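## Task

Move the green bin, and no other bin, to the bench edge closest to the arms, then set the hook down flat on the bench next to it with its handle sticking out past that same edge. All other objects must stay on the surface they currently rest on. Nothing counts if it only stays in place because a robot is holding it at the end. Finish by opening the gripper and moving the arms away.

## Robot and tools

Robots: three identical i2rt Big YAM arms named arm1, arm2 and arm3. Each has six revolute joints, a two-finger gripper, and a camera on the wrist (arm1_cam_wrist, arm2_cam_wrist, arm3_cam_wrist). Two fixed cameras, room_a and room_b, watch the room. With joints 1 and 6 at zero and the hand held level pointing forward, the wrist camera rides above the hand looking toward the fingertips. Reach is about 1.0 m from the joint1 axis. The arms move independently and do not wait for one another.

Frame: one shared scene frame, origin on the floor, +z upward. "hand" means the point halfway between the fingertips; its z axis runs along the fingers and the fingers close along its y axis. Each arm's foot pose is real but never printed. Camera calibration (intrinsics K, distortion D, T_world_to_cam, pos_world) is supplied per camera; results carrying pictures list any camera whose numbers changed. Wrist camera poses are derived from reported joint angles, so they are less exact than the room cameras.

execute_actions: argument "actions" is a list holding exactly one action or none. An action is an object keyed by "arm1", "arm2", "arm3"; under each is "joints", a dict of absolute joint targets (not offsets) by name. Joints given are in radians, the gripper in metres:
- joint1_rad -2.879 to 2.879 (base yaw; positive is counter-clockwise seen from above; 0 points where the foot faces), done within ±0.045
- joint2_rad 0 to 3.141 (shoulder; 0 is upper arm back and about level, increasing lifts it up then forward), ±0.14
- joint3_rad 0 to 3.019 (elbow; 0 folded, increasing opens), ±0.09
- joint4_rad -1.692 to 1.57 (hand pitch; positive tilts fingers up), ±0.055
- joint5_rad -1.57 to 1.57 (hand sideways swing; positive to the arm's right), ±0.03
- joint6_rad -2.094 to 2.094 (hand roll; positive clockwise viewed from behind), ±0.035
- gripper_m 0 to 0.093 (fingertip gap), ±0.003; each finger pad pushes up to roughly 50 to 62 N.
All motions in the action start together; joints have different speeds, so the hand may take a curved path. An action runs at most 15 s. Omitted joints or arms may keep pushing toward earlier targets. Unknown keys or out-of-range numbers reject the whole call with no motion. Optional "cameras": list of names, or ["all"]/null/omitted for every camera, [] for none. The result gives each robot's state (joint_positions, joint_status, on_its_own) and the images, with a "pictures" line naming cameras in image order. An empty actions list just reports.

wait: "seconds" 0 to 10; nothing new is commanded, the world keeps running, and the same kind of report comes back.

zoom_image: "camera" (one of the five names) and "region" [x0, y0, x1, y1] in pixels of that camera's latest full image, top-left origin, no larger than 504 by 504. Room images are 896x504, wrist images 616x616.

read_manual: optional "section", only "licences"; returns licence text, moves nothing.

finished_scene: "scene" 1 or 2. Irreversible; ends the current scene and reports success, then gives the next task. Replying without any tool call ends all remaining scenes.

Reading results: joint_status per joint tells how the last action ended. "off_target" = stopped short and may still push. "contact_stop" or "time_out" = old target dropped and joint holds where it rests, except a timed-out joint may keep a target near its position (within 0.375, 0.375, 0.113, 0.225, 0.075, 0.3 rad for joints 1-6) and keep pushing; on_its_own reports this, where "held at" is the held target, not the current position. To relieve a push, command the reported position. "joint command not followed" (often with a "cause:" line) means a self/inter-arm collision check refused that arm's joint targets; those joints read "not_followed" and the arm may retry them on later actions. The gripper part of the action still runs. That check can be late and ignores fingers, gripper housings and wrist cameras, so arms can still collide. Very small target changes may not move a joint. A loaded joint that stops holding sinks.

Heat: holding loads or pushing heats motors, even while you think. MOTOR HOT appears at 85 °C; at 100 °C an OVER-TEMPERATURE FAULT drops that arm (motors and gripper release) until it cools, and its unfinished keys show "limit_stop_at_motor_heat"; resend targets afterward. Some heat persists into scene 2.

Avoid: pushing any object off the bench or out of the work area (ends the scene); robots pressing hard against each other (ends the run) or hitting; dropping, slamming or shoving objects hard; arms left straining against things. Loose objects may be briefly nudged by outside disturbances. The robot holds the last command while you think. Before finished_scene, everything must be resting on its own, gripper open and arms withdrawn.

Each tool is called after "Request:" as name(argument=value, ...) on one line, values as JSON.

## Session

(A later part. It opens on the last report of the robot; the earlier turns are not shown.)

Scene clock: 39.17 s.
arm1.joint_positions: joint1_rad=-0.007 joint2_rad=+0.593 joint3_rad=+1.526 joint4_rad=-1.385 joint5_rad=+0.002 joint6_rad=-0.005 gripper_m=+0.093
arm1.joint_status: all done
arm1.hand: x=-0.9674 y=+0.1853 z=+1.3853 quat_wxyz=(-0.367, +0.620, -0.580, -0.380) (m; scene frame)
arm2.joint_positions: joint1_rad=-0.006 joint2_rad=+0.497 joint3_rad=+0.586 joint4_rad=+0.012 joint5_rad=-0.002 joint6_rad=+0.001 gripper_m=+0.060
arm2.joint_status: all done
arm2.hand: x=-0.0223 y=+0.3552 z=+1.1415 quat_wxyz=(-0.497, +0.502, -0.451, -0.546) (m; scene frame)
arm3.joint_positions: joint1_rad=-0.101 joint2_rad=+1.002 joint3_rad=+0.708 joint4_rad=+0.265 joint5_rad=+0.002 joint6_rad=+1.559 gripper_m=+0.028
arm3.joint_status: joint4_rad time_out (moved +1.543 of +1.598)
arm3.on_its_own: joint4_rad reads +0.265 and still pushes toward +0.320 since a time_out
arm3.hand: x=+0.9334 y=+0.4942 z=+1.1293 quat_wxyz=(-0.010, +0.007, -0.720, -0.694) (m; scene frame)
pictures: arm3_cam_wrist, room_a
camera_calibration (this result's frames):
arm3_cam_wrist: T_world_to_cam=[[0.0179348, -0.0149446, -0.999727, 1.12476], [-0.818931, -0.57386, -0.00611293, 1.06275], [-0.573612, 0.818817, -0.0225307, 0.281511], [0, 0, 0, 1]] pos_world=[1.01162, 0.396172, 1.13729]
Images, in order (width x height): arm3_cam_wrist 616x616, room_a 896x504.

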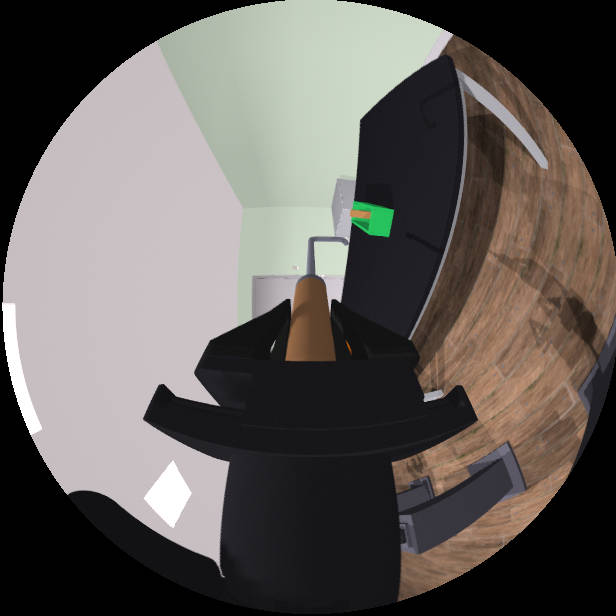

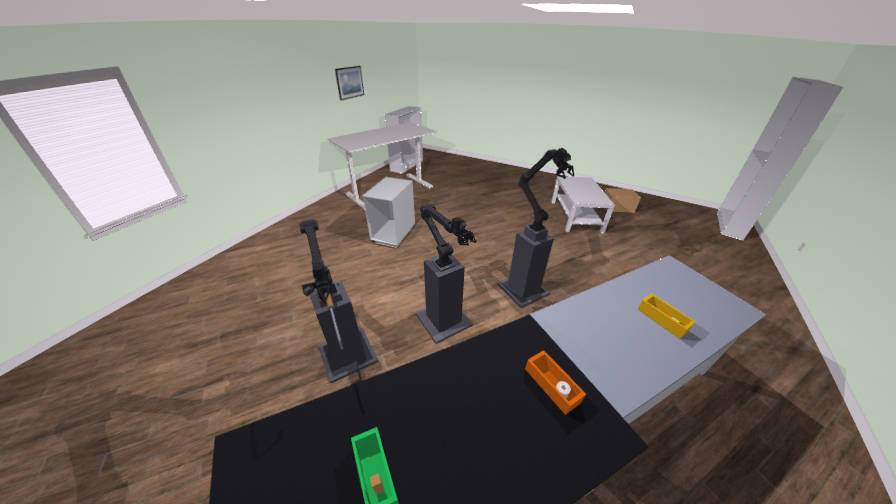

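Request:
execute_actions(actions=[{"arm3":{"joints":{"joint2_rad":2.17,"joint3_rad":1.85,"joint4_rad":0.47}}}], cameras=["arm3_cam_wrist","room_a","room_b"])

Request:
zoom_image(camera="room_a", region=[290, 340, 450, 504])

Request:
zoom_image(camera="arm3_cam_wrist", region=[280, 160, 460, 320])

Scene clock: 41.33 s.
arm1.joint_positions: joint1_rad=-0.007 joint2_rad=+0.593 joint3_rad=+1.526 joint4_rad=-1.385 joint5_rad=+0.002 joint6_rad=-0.005 gripper_m=+0.093
arm1.joint_status: not commanded
arm1.hand: x=-0.9674 y=+0.1853 z=+1.3853 quat_wxyz=(-0.367, +0.620, -0.580, -0.380) (m; scene frame)
arm2.joint_positions: joint1_rad=-0.006 joint2_rad=+0.497 joint3_rad=+0.586 joint4_rad=+0.012 joint5_rad=-0.002 joint6_rad=+0.001 gripper_m=+0.060
arm2.joint_status: not commanded
arm2.hand: x=-0.0223 y=+0.3552 z=+1.1415 quat_wxyz=(-0.497, +0.502, -0.451, -0.546) (m; scene frame)
arm3.joint_positions: joint1_rad=-0.101 joint2_rad=+2.231 joint3_rad=+1.764 joint4_rad=+0.431 joint5_rad=+0.002 joint6_rad=+1.559 gripper_m=+0.028
arm3.joint_status: all done
arm3.hand: x=+0.9360 y=+0.9012 z=+0.9654 quat_wxyz=(-0.010, +0.007, -0.722, -0.692) (m; scene frame)
pictures: arm3_cam_wrist, room_a, room_b
camera_calibration (this result's frames):
arm3_cam_wrist: T_world_to_cam=[[0.0179223, -0.0214285, -0.99961, 0.972657], [-0.818974, -0.573826, -0.00238258, 1.29386], [-0.573551, 0.818697, -0.0278336, -0.0487847], [0, 0, 0, 1]] pos_world=[1.01423, 0.803235, 0.974002]
Images, in order (width x height): arm3_cam_wrist 616x616, room_a 896x504, room_b 896x504.

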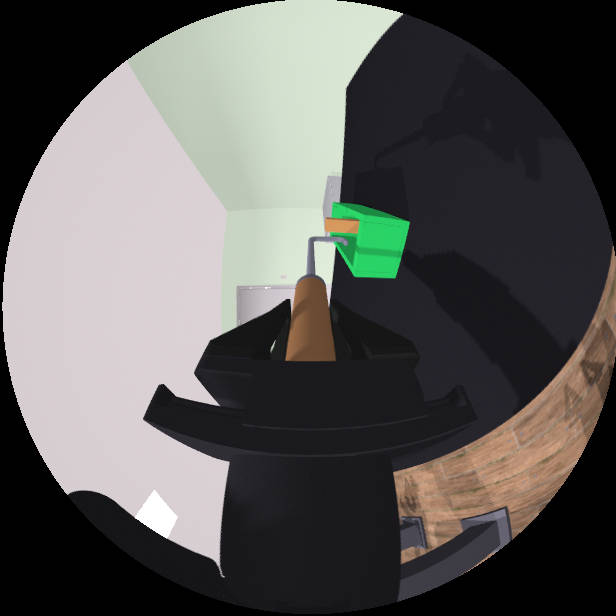

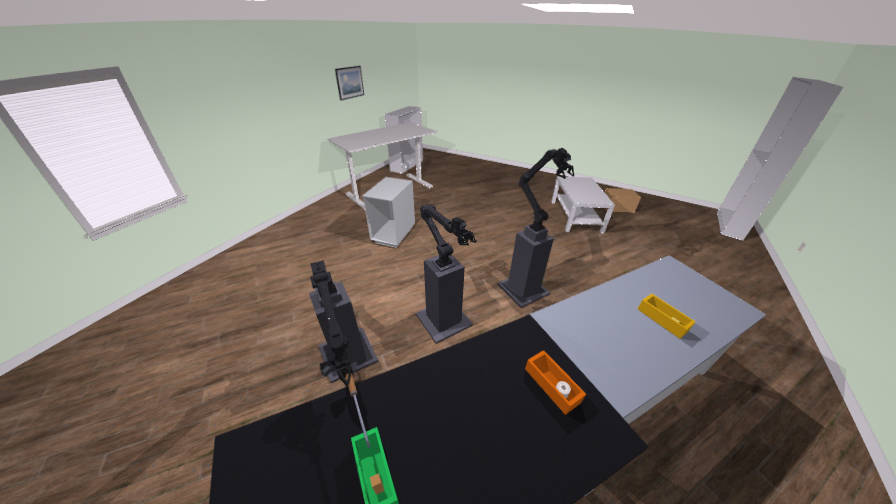

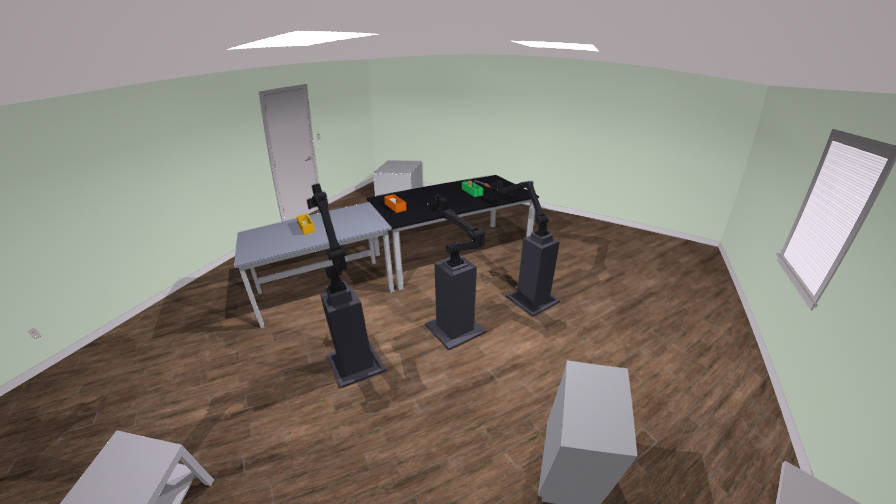

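Region (290, 340, 450, 504) of room_a's 896x504 image, scaled by 3.073, with more detail than that image has; it fills the left 492 columns of this view, and the rest is white.

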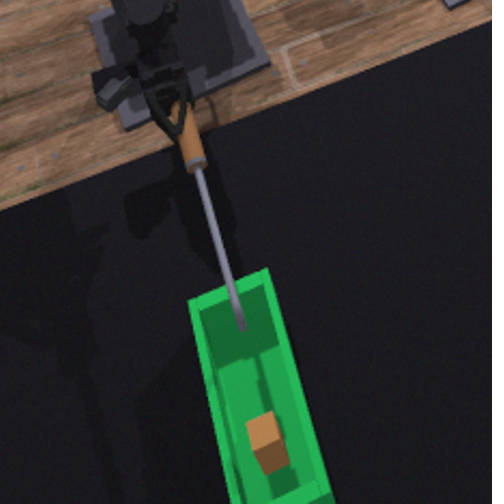

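Region (280, 160, 460, 320) of arm3_cam_wrist's 616x616 image, scaled by 2.800, with more detail than that image has.

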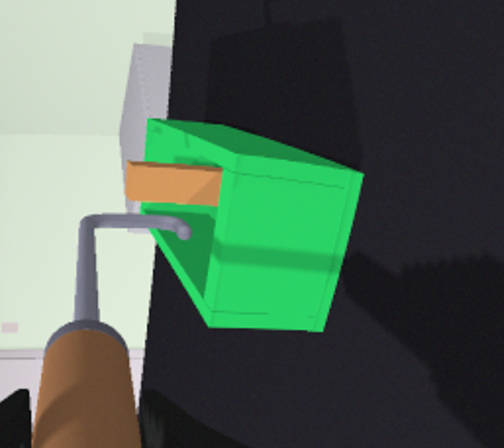

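Request:
execute_actions(actions=[{"arm3":{"joints":{"joint2_rad":2.285,"joint3_rad":2.045,"joint4_rad":0.42}}}], cameras=["arm3_cam_wrist","room_a"])

Request:
zoom_image(camera="arm3_cam_wrist", region=[280, 160, 460, 320])

Scene clock: 42.73 s.
arm1.joint_positions: joint1_rad=-0.007 joint2_rad=+0.593 joint3_rad=+1.526 joint4_rad=-1.385 joint5_rad=+0.002 joint6_rad=-0.005 gripper_m=+0.093
arm1.joint_status: not commanded
arm1.hand: x=-0.9674 y=+0.1853 z=+1.3853 quat_wxyz=(-0.367, +0.620, -0.580, -0.380) (m; scene frame)
arm2.joint_positions: joint1_rad=-0.006 joint2_rad=+0.497 joint3_rad=+0.586 joint4_rad=+0.012 joint5_rad=-0.002 joint6_rad=+0.001 gripper_m=+0.060
arm2.joint_status: not commanded
arm2.hand: x=-0.0223 y=+0.3552 z=+1.1415 quat_wxyz=(-0.497, +0.502, -0.451, -0.546) (m; scene frame)
arm3.joint_positions: joint1_rad=-0.101 joint2_rad=+2.308 joint3_rad=+1.955 joint4_rad=+0.404 joint5_rad=+0.002 joint6_rad=+1.559 gripper_m=+0.028
arm3.joint_status: all done
arm3.hand: x=+0.9357 y=+0.9376 z=+1.0035 quat_wxyz=(-0.010, +0.007, -0.691, -0.723) (m; scene frame)
pictures: arm3_cam_wrist, room_a
camera_calibration (this result's frames):
arm3_cam_wrist: T_world_to_cam=[[0.0180501, 0.0654975, -0.997689, 0.928033], [-0.818389, -0.572272, -0.0523754, 1.36268], [-0.574381, 0.817444, 0.0432728, -0.147131], [0, 0, 0, 1]] pos_world=[1.01395, 0.839313, 1.00363]
Images, in order (width x height): arm3_cam_wrist 616x616, room_a 896x504.

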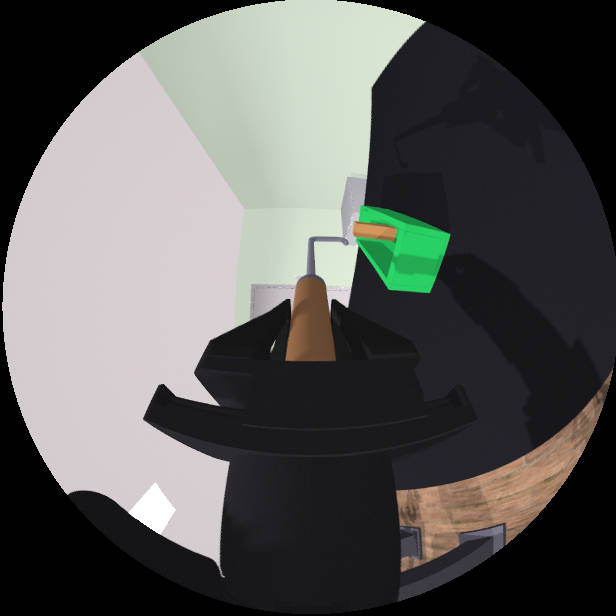

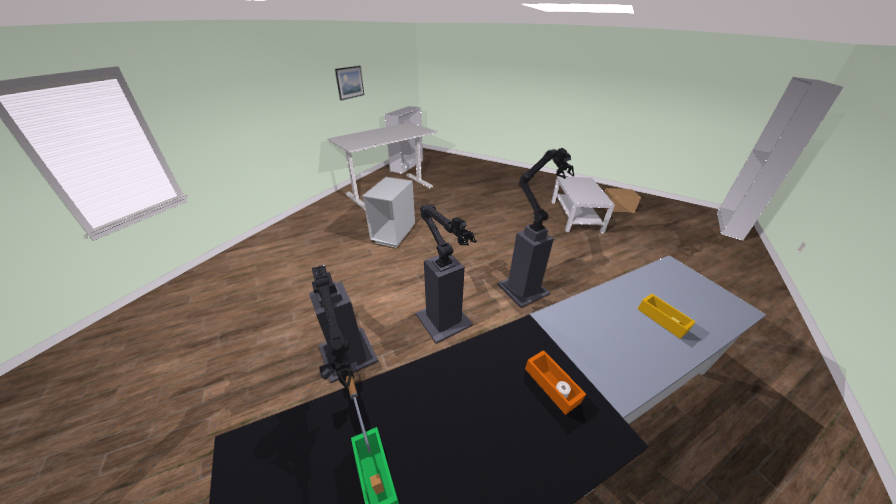

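Region (280, 160, 460, 320) of arm3_cam_wrist's 616x616 image, scaled by 2.800, with more detail than that image has.

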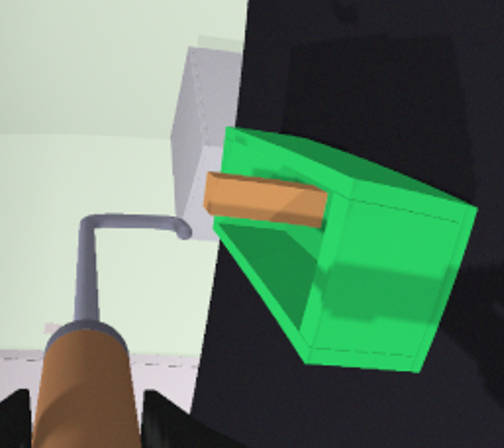

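Request:
execute_actions(actions=[{"arm3":{"joints":{"joint2_rad":2.335,"joint4_rad":0.30}}}], cameras=["arm3_cam_wrist","room_a"])

Request:
zoom_image(camera="arm3_cam_wrist", region=[280, 160, 460, 320])

Request:
zoom_image(camera="room_a", region=[290, 340, 450, 504])

Scene clock: 43.93 s.
arm1.joint_positions: joint1_rad=-0.007 joint2_rad=+0.593 joint3_rad=+1.526 joint4_rad=-1.385 joint5_rad=+0.002 joint6_rad=-0.005 gripper_m=+0.093
arm1.joint_status: not commanded
arm1.hand: x=-0.9674 y=+0.1853 z=+1.3853 quat_wxyz=(-0.367, +0.620, -0.580, -0.380) (m; scene frame)
arm2.joint_positions: joint1_rad=-0.006 joint2_rad=+0.497 joint3_rad=+0.586 joint4_rad=+0.012 joint5_rad=-0.002 joint6_rad=+0.001 gripper_m=+0.060
arm2.joint_status: not commanded
arm2.hand: x=-0.0223 y=+0.3552 z=+1.1415 quat_wxyz=(-0.497, +0.502, -0.451, -0.546) (m; scene frame)
arm3.joint_positions: joint1_rad=-0.101 joint2_rad=+2.374 joint3_rad=+1.967 joint4_rad=+0.279 joint5_rad=+0.002 joint6_rad=+1.559 gripper_m=+0.028
arm3.joint_status: all done
arm3.hand: x=+0.9366 y=+0.9424 z=+0.9197 quat_wxyz=(-0.010, +0.007, -0.753, -0.658) (m; scene frame)
pictures: arm3_cam_wrist, room_a
camera_calibration (this result's frames):
arm3_cam_wrist: T_world_to_cam=[[0.0176906, -0.1135, -0.99338, 1.0091], [-0.819585, -0.570717, 0.0506125, 1.26679], [-0.572684, 0.813265, -0.103119, -0.00989442], [0, 0, 0, 1]] pos_world=[1.01473, 0.845561, 0.937284]
Images, in order (width x height): arm3_cam_wrist 616x616, room_a 896x504.

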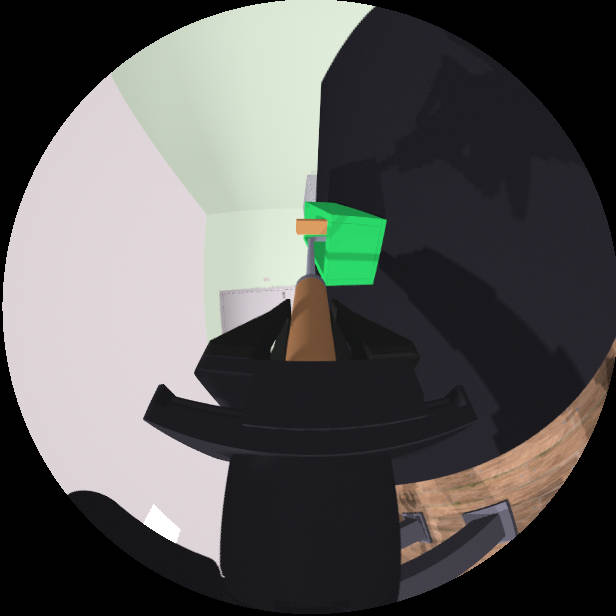

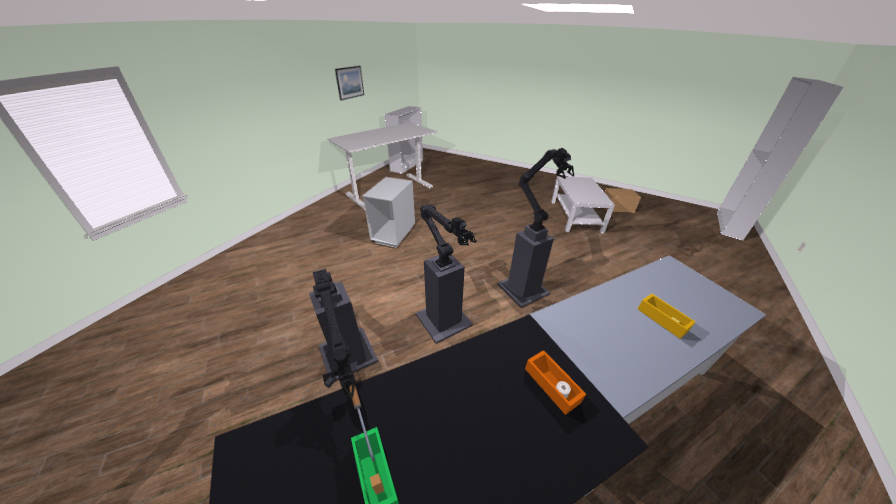

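Region (280, 160, 460, 320) of arm3_cam_wrist's 616x616 image, scaled by 2.800, with more detail than that image has.

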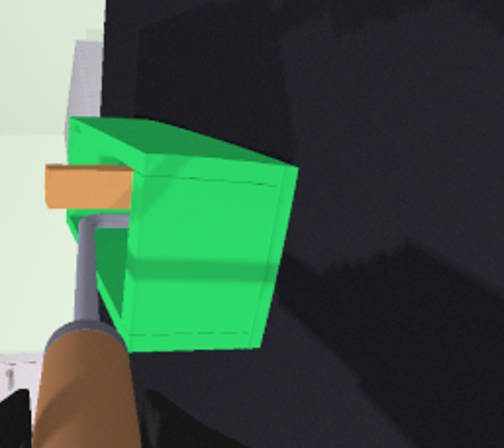

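Region (290, 340, 450, 504) of room_a's 896x504 image, scaled by 3.073, with more detail than that image has; it fills the left 492 columns of this view, and the rest is white.

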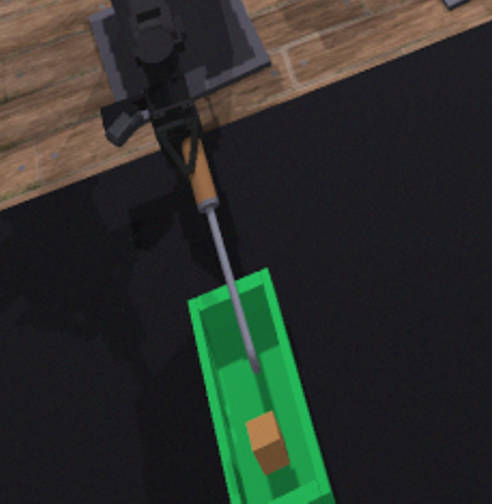

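Request:
execute_actions(actions=[{"arm3":{"joints":{"joint2_rad":2.13,"joint3_rad":1.71,"joint4_rad":0.36}}}], cameras=["arm3_cam_wrist","room_a"])

Request:
zoom_image(camera="arm3_cam_wrist", region=[280, 160, 460, 320])

Request:
zoom_image(camera="room_a", region=[290, 340, 450, 504])

Scene clock: 45.63 s.
arm1.joint_positions: joint1_rad=-0.007 joint2_rad=+0.593 joint3_rad=+1.526 joint4_rad=-1.385 joint5_rad=+0.002 joint6_rad=-0.005 gripper_m=+0.093
arm1.joint_status: not commanded
arm1.hand: x=-0.9674 y=+0.1853 z=+1.3853 quat_wxyz=(-0.367, +0.620, -0.580, -0.380) (m; scene frame)
arm2.joint_positions: joint1_rad=-0.006 joint2_rad=+0.497 joint3_rad=+0.586 joint4_rad=+0.012 joint5_rad=-0.002 joint6_rad=+0.001 gripper_m=+0.060
arm2.joint_status: not commanded
arm2.hand: x=-0.0223 y=+0.3552 z=+1.1415 quat_wxyz=(-0.497, +0.502, -0.451, -0.546) (m; scene frame)
arm3.joint_positions: joint1_rad=-0.101 joint2_rad=+2.165 joint3_rad=+1.689 joint4_rad=+0.314 joint5_rad=+0.002 joint6_rad=+1.559 gripper_m=+0.028
arm3.joint_status: all done
arm3.hand: x=+0.9362 y=+0.8788 z=+0.9493 quat_wxyz=(-0.010, +0.007, -0.764, -0.645) (m; scene frame)
pictures: arm3_cam_wrist, room_a
camera_calibration (this result's frames):
arm3_cam_wrist: T_world_to_cam=[[0.0175784, -0.147914, -0.988844, 1.05735], [-0.819812, -0.568285, 0.0704321, 1.20786], [-0.572363, 0.809428, -0.131251, 0.074437], [0, 0, 0, 1]] pos_world=[1.01424, 0.782554, 0.970254]
Images, in order (width x height): arm3_cam_wrist 616x616, room_a 896x504.

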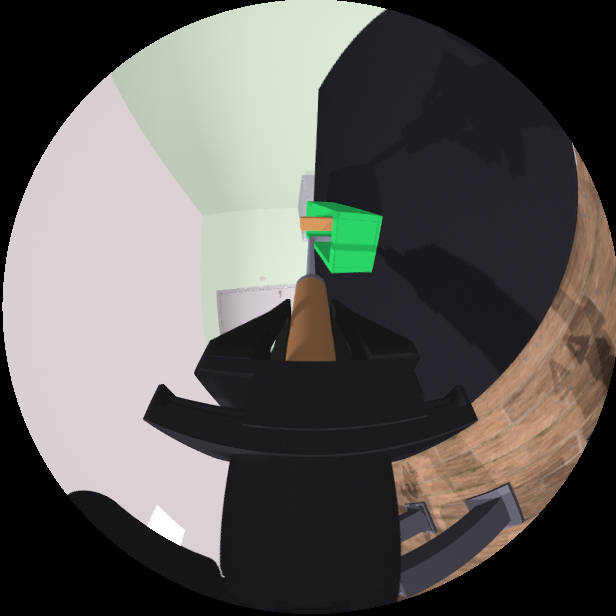

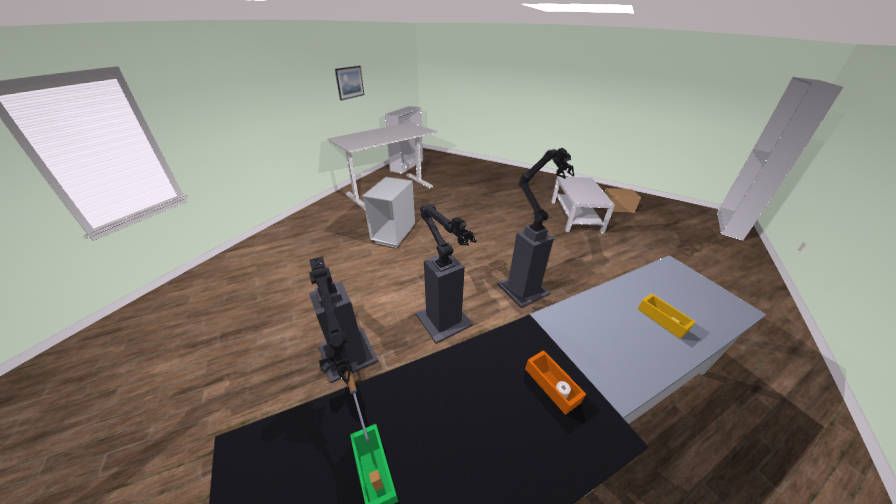

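Region (280, 160, 460, 320) of arm3_cam_wrist's 616x616 image, scaled by 2.800, with more detail than that image has.

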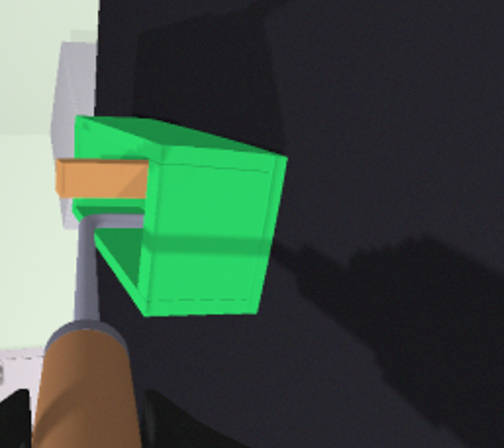

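Region (290, 340, 450, 504) of room_a's 896x504 image, scaled by 3.073, with more detail than that image has; it fills the left 492 columns of this view, and the rest is white.

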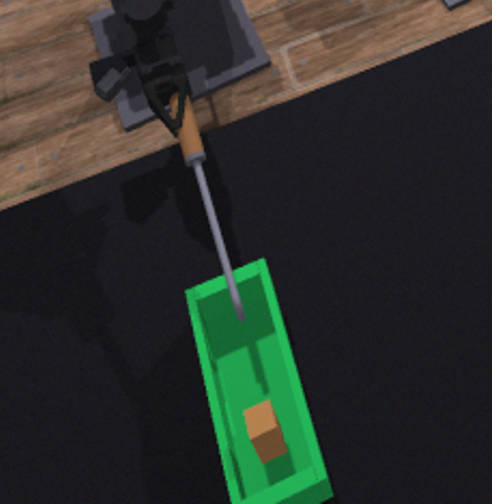

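Request:
execute_actions(actions=[{"arm3":{"joints":{"joint2_rad":1.945,"joint3_rad":1.42,"joint4_rad":0.375}}}], cameras=["arm3_cam_wrist","room_a"])

Request:
zoom_image(camera="arm3_cam_wrist", region=[280, 160, 460, 320])

Scene clock: 46.90 s.
arm1.joint_positions: joint1_rad=-0.007 joint2_rad=+0.593 joint3_rad=+1.526 joint4_rad=-1.385 joint5_rad=+0.002 joint6_rad=-0.005 gripper_m=+0.093
arm1.joint_status: not commanded
arm1.hand: x=-0.9674 y=+0.1853 z=+1.3853 quat_wxyz=(-0.367, +0.620, -0.580, -0.380) (m; scene frame)
arm2.joint_positions: joint1_rad=-0.006 joint2_rad=+0.497 joint3_rad=+0.586 joint4_rad=+0.012 joint5_rad=-0.002 joint6_rad=+0.001 gripper_m=+0.060
arm2.joint_status: not commanded
arm2.hand: x=-0.0223 y=+0.3552 z=+1.1415 quat_wxyz=(-0.497, +0.502, -0.451, -0.546) (m; scene frame)
arm3.joint_positions: joint1_rad=-0.101 joint2_rad=+1.987 joint3_rad=+1.402 joint4_rad=+0.329 joint5_rad=+0.002 joint6_rad=+1.559 gripper_m=+0.028
arm3.joint_status: all done
arm3.hand: x=+0.9362 y=+0.7996 z=+0.9349 quat_wxyz=(-0.010, +0.007, -0.794, -0.608) (m; scene frame)
pictures: arm3_cam_wrist, room_a
camera_calibration (this result's frames):
arm3_cam_wrist: T_world_to_cam=[[0.0172091, -0.239566, -0.970728, 1.08809], [-0.820409, -0.558335, 0.123247, 1.10716], [-0.571517, 0.794273, -0.20615, 0.217959], [0, 0, 0, 1]] pos_world=[1.01417, 0.705718, 0.96472]
Images, in order (width x height): arm3_cam_wrist 616x616, room_a 896x504.

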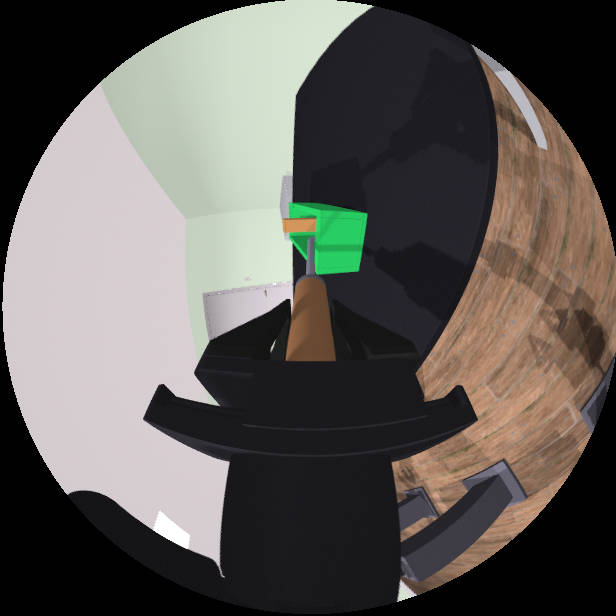

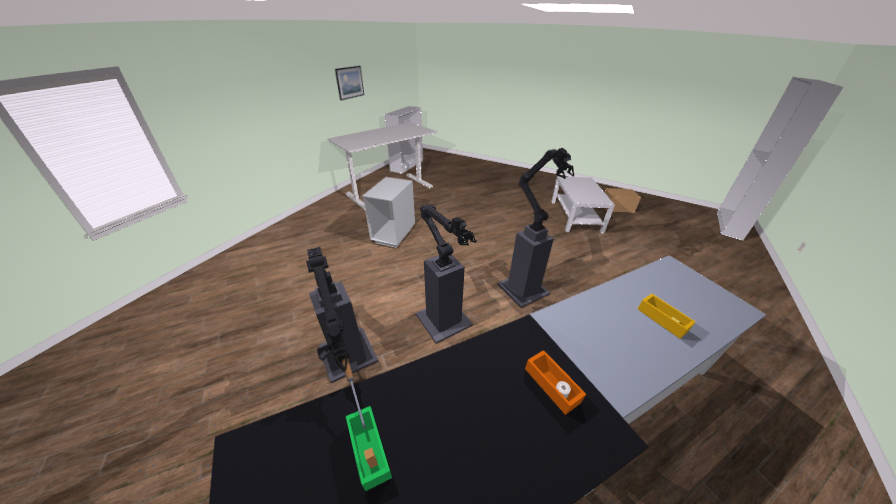

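Region (280, 160, 460, 320) of arm3_cam_wrist's 616x616 image, scaled by 2.800, with more detail than that image has.

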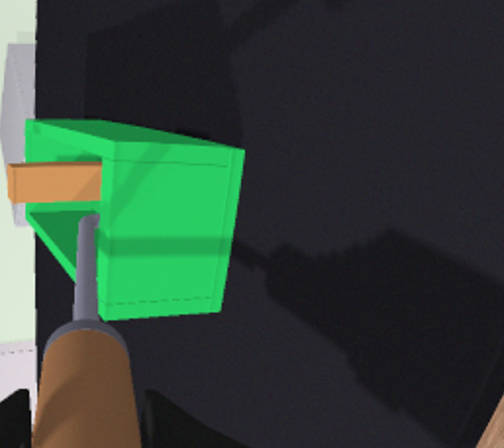

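Request:
execute_actions(actions=[{"arm3":{"joints":{"joint2_rad":1.665,"joint3_rad":1.11,"joint4_rad":0.35}}}], cameras=["arm3_cam_wrist","room_a"])

Request:
zoom_image(camera="arm3_cam_wrist", region=[280, 160, 460, 320])

Request:
zoom_image(camera="room_a", region=[290, 330, 450, 490])

Scene clock: 48.33 s.
arm1.joint_positions: joint1_rad=-0.007 joint2_rad=+0.593 joint3_rad=+1.526 joint4_rad=-1.385 joint5_rad=+0.002 joint6_rad=-0.005 gripper_m=+0.093
arm1.joint_status: not commanded
arm1.hand: x=-0.9674 y=+0.1853 z=+1.3853 quat_wxyz=(-0.367, +0.620, -0.580, -0.380) (m; scene frame)
arm2.joint_positions: joint1_rad=-0.006 joint2_rad=+0.497 joint3_rad=+0.586 joint4_rad=+0.012 joint5_rad=-0.002 joint6_rad=+0.001 gripper_m=+0.060
arm2.joint_status: not commanded
arm2.hand: x=-0.0223 y=+0.3552 z=+1.1415 quat_wxyz=(-0.497, +0.502, -0.451, -0.546) (m; scene frame)
arm3.joint_positions: joint1_rad=-0.101 joint2_rad=+1.696 joint3_rad=+1.094 joint4_rad=+0.329 joint5_rad=+0.002 joint6_rad=+1.559 gripper_m=+0.028
arm3.joint_status: all done
arm3.hand: x=+0.9356 y=+0.6947 z=+0.9742 quat_wxyz=(-0.010, +0.007, -0.799, -0.601) (m; scene frame)
pictures: arm3_cam_wrist, room_a
camera_calibration (this result's frames):
arm3_cam_wrist: T_world_to_cam=[[0.0167478, -0.256564, -0.966382, 1.10912], [-0.820529, -0.555833, 0.133347, 1.03176], [-0.571359, 0.790712, -0.219827, 0.324663], [0, 0, 0, 1]] pos_world=[1.01351, 0.60133, 1.00562]
Images, in order (width x height): arm3_cam_wrist 616x616, room_a 896x504.

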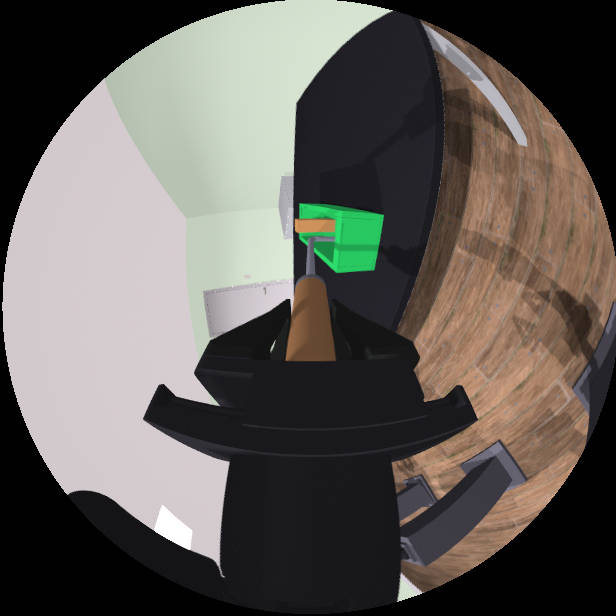

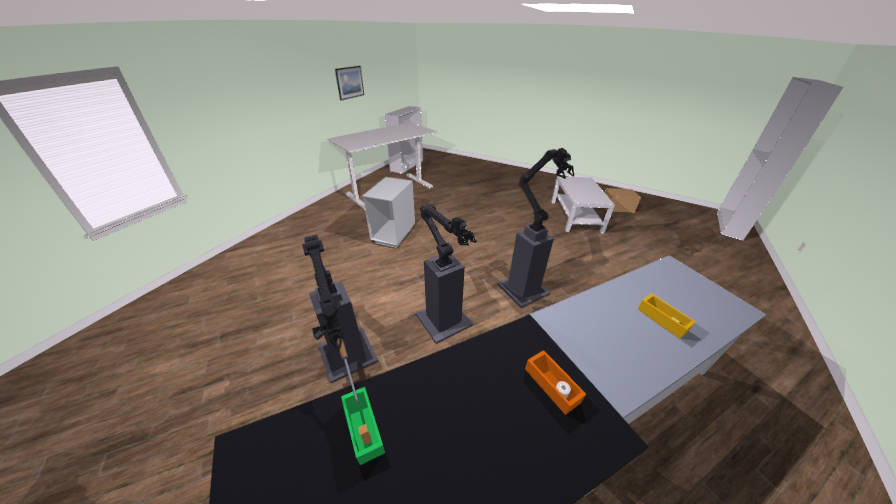

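Region (280, 160, 460, 320) of arm3_cam_wrist's 616x616 image, scaled by 2.800, with more detail than that image has.

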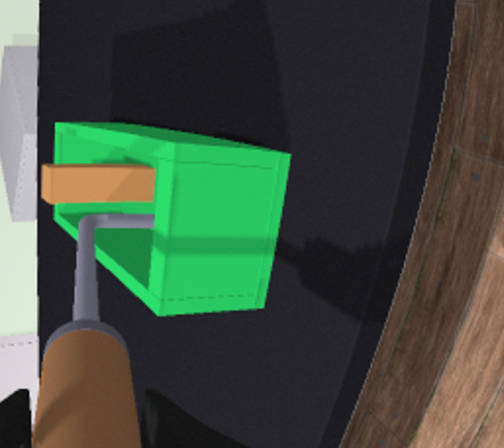

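Region (290, 330, 450, 490) of room_a's 896x504 image, scaled by 3.150, with more detail than that image has.

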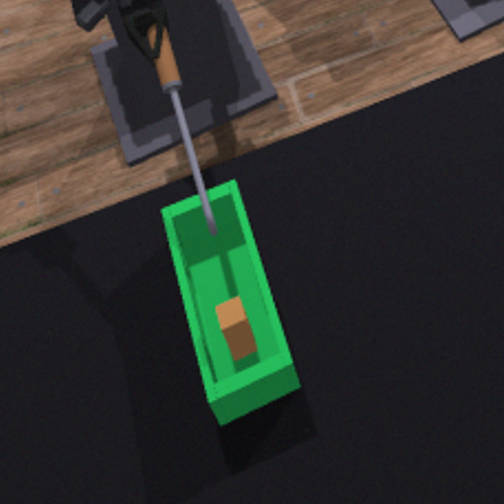

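Request:
execute_actions(actions=[{"arm3":{"joints":{"joint2_rad":1.455,"joint3_rad":0.86,"joint4_rad":0.32}}}], cameras=["arm3_cam_wrist","room_a","room_b"])

Request:
zoom_image(camera="arm3_cam_wrist", region=[280, 160, 460, 320])

Scene clock: 49.50 s.
arm1.joint_positions: joint1_rad=-0.007 joint2_rad=+0.593 joint3_rad=+1.526 joint4_rad=-1.385 joint5_rad=+0.002 joint6_rad=-0.005 gripper_m=+0.093
arm1.joint_status: not commanded
arm1.hand: x=-0.9674 y=+0.1853 z=+1.3853 quat_wxyz=(-0.367, +0.620, -0.580, -0.380) (m; scene frame)
arm2.joint_positions: joint1_rad=-0.006 joint2_rad=+0.497 joint3_rad=+0.586 joint4_rad=+0.012 joint5_rad=-0.002 joint6_rad=+0.001 gripper_m=+0.060
arm2.joint_status: not commanded
arm2.hand: x=-0.0223 y=+0.3552 z=+1.1415 quat_wxyz=(-0.497, +0.502, -0.451, -0.546) (m; scene frame)
arm3.joint_positions: joint1_rad=-0.101 joint2_rad=+1.487 joint3_rad=+0.841 joint4_rad=+0.304 joint5_rad=+0.002 joint6_rad=+1.559 gripper_m=+0.028
arm3.joint_status: all done
arm3.hand: x=+0.9356 y=+0.6011 z=+0.9615 quat_wxyz=(-0.009, +0.007, -0.819, -0.574) (m; scene frame)
pictures: arm3_cam_wrist, room_a, room_b
camera_calibration (this result's frames):
arm3_cam_wrist: T_world_to_cam=[[0.0164069, -0.321551, -0.94675, 1.0933], [-0.820947, -0.544854, 0.170825, 0.939157], [-0.570769, 0.774429, -0.272915, 0.456173], [0, 0, 0, 1]] pos_world=[1.01343, 0.509982, 0.999149]
Images, in order (width x height): arm3_cam_wrist 616x616, room_a 896x504, room_b 896x504.

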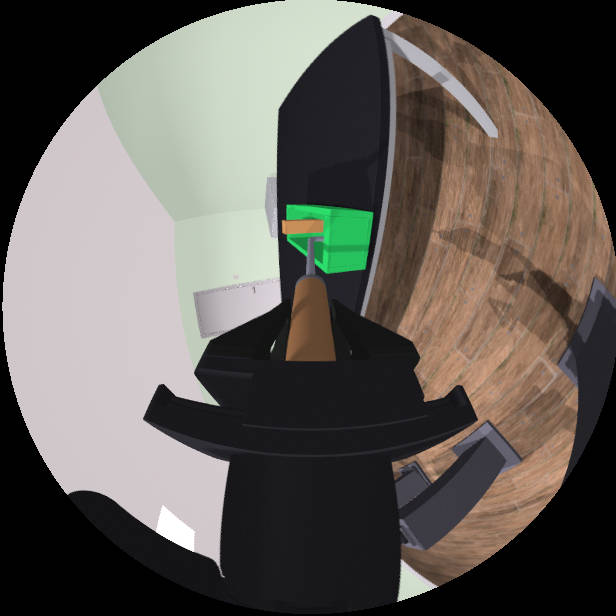

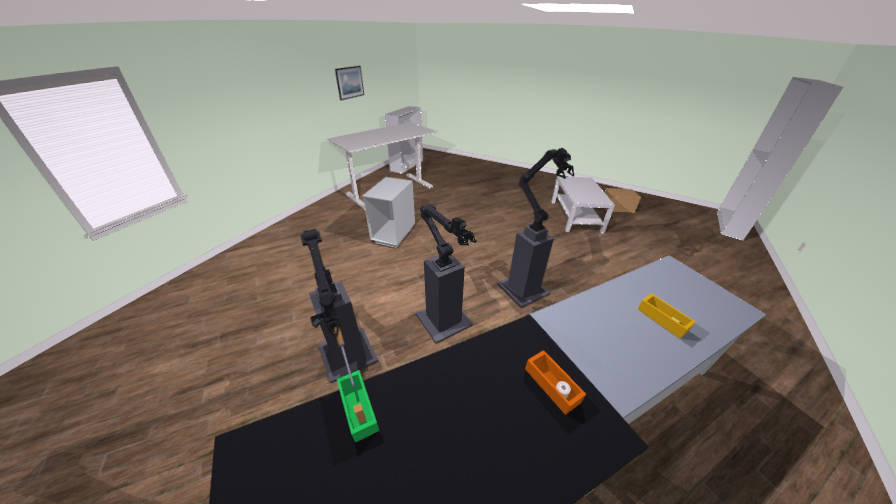

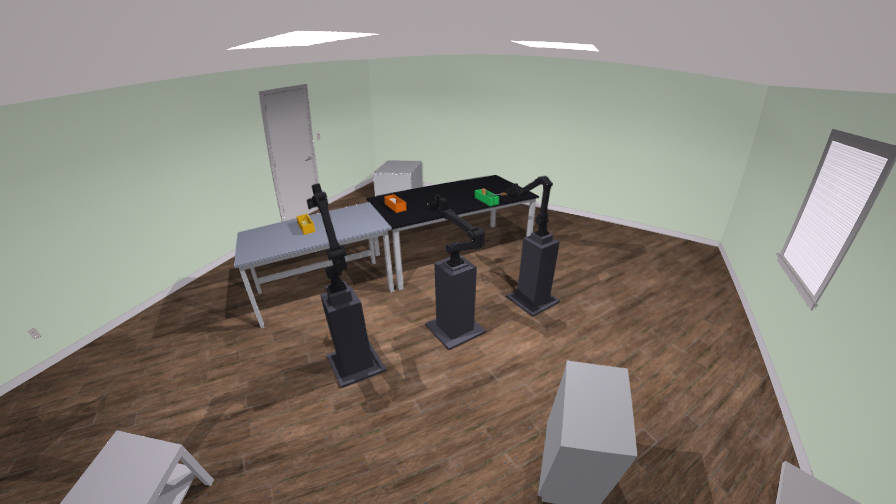

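Region (280, 160, 460, 320) of arm3_cam_wrist's 616x616 image, scaled by 2.800, with more detail than that image has.

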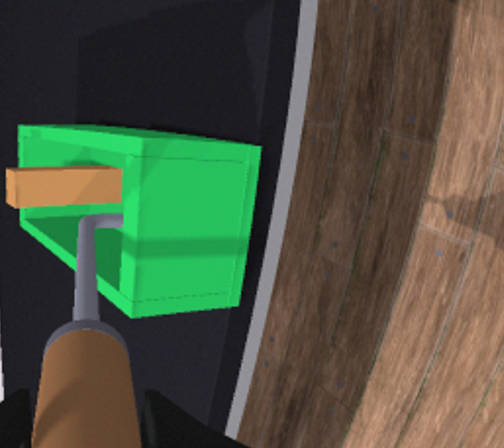

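Request:
zoom_image(camera="arm3_cam_wrist", region=[340, 170, 410, 300])

Request:
zoom_image(camera="room_b", region=[460, 175, 530, 225])

Region (340, 170, 410, 300) of arm3_cam_wrist's 616x616 image, scaled by 3.877, with more detail than that image has; it fills the left 271 columns of this view, and the rest is white.

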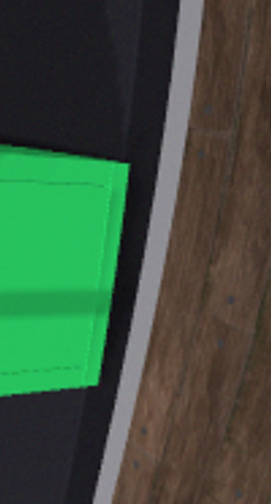

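Region (460, 175, 530, 225) of room_b's 896x504 image, scaled by 7.200, with more detail than that image has; it fills the top 360 rows of this view, and the rest is white.

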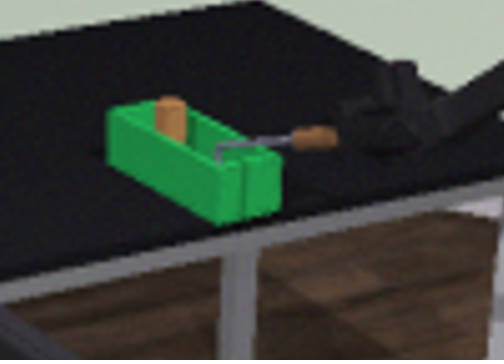

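Request:
execute_actions(actions=[{"arm3":{"joints":{"joint4_rad":0.70}}}], cameras=[])

Request:
execute_actions(actions=[{"arm3":{"joints":{"joint1_rad":-0.30,"joint2_rad":2.14,"joint3_rad":1.40,"joint4_rad":0.90,"joint6_rad":0.0}}}], cameras=["arm3_cam_wrist","room_a","room_b"])

Scene clock: 52.37 s.
arm1.joint_positions: joint1_rad=-0.007 joint2_rad=+0.593 joint3_rad=+1.526 joint4_rad=-1.385 joint5_rad=+0.002 joint6_rad=-0.005 gripper_m=+0.093
arm1.joint_status: not commanded
arm1.hand: x=-0.9674 y=+0.1853 z=+1.3853 quat_wxyz=(-0.367, +0.620, -0.580, -0.380) (m; scene frame)
arm2.joint_positions: joint1_rad=-0.006 joint2_rad=+0.497 joint3_rad=+0.586 joint4_rad=+0.012 joint5_rad=-0.002 joint6_rad=+0.001 gripper_m=+0.060
arm2.joint_status: not commanded
arm2.hand: x=-0.0223 y=+0.3552 z=+1.1415 quat_wxyz=(-0.497, +0.502, -0.451, -0.546) (m; scene frame)
arm3.joint_positions: joint1_rad=-0.101 joint2_rad=+1.487 joint3_rad=+0.833 joint4_rad=+0.644 joint5_rad=+0.002 joint6_rad=+1.559 gripper_m=+0.028
arm3.joint_status: joint4_rad time_out (moved +0.340 of +0.396)
arm3.on_its_own: joint4_rad reads +0.644 and still pushes toward +0.700 since a time_out
arm3.hand: x=+0.9347 y=+0.6141 z=+1.0389 quat_wxyz=(-0.010, +0.007, -0.713, -0.701) (m; scene frame)
pictures: none
No camera images: the call's "cameras" was empty. Leave "cameras" out to get every camera's image.

not run: a stop came earlier in this reply.

Request:
execute_actions(actions=[{"arm3":{"joints":{"joint1_rad":-0.30,"joint2_rad":2.14,"joint3_rad":1.40,"joint4_rad":0.90,"joint6_rad":0.0}}}], cameras=["arm3_cam_wrist","room_a","room_b"])

Scene clock: 54.60 s.
arm1.joint_positions: joint1_rad=-0.007 joint2_rad=+0.593 joint3_rad=+1.526 joint4_rad=-1.385 joint5_rad=+0.002 joint6_rad=-0.005 gripper_m=+0.093
arm1.joint_status: not commanded
arm1.hand: x=-0.9674 y=+0.1853 z=+1.3853 quat_wxyz=(-0.367, +0.620, -0.580, -0.380) (m; scene frame)
arm2.joint_positions: joint1_rad=-0.006 joint2_rad=+0.497 joint3_rad=+0.586 joint4_rad=+0.012 joint5_rad=-0.002 joint6_rad=+0.001 gripper_m=+0.060
arm2.joint_status: not commanded
arm2.hand: x=-0.0223 y=+0.3552 z=+1.1415 quat_wxyz=(-0.497, +0.502, -0.451, -0.546) (m; scene frame)
arm3.joint_positions: joint1_rad=-0.297 joint2_rad=+2.180 joint3_rad=+1.342 joint4_rad=+0.867 joint5_rad=-0.005 joint6_rad=+0.017 gripper_m=+0.028
arm3.joint_status: all done
arm3.hand: x=+1.0909 y=+0.7862 z=+0.8861 quat_wxyz=(-0.552, +0.443, -0.540, -0.456) (m; scene frame)
pictures: arm3_cam_wrist, room_a, room_b
camera_calibration (this result's frames):
arm3_cam_wrist: T_world_to_cam=[[0.985331, -0.170409, -0.00909928, -0.927728], [-0.102302, -0.547165, -0.83075, 1.28573], [0.136588, 0.819495, -0.556572, -0.174852], [0, 0, 0, 1]] pos_world=[1.06953, 0.688702, 0.96236]
Images, in order (width x height): arm3_cam_wrist 616x616, room_a 896x504, room_b 896x504.

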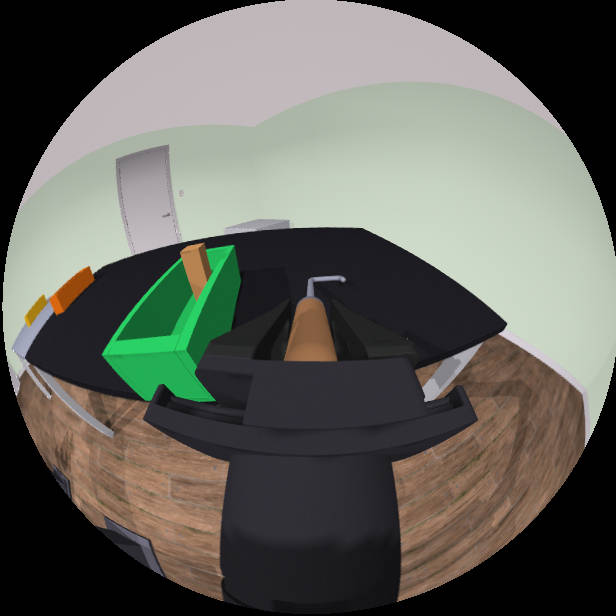

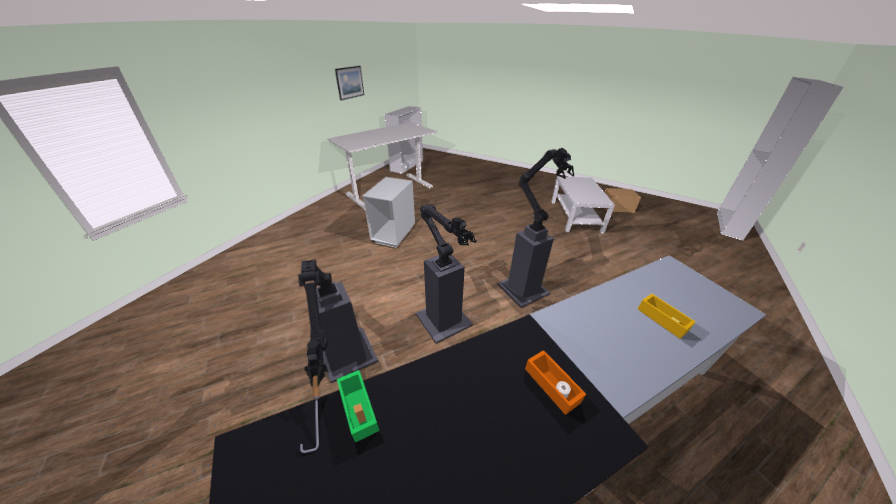

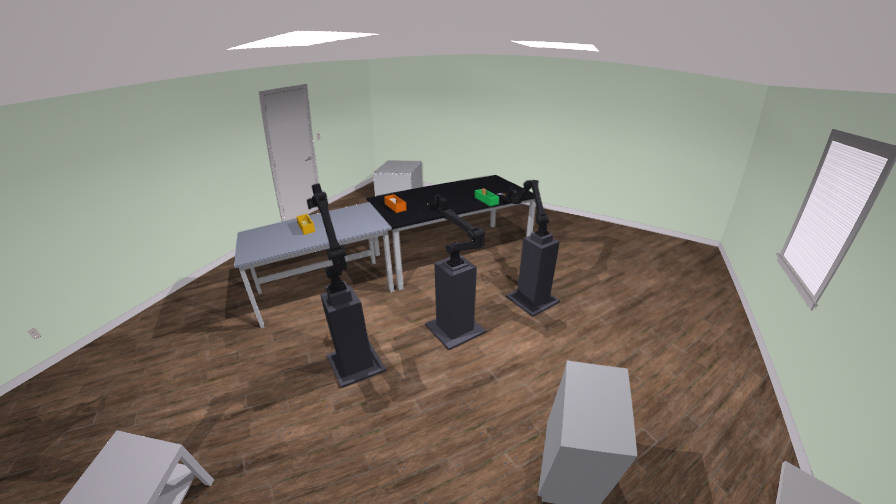

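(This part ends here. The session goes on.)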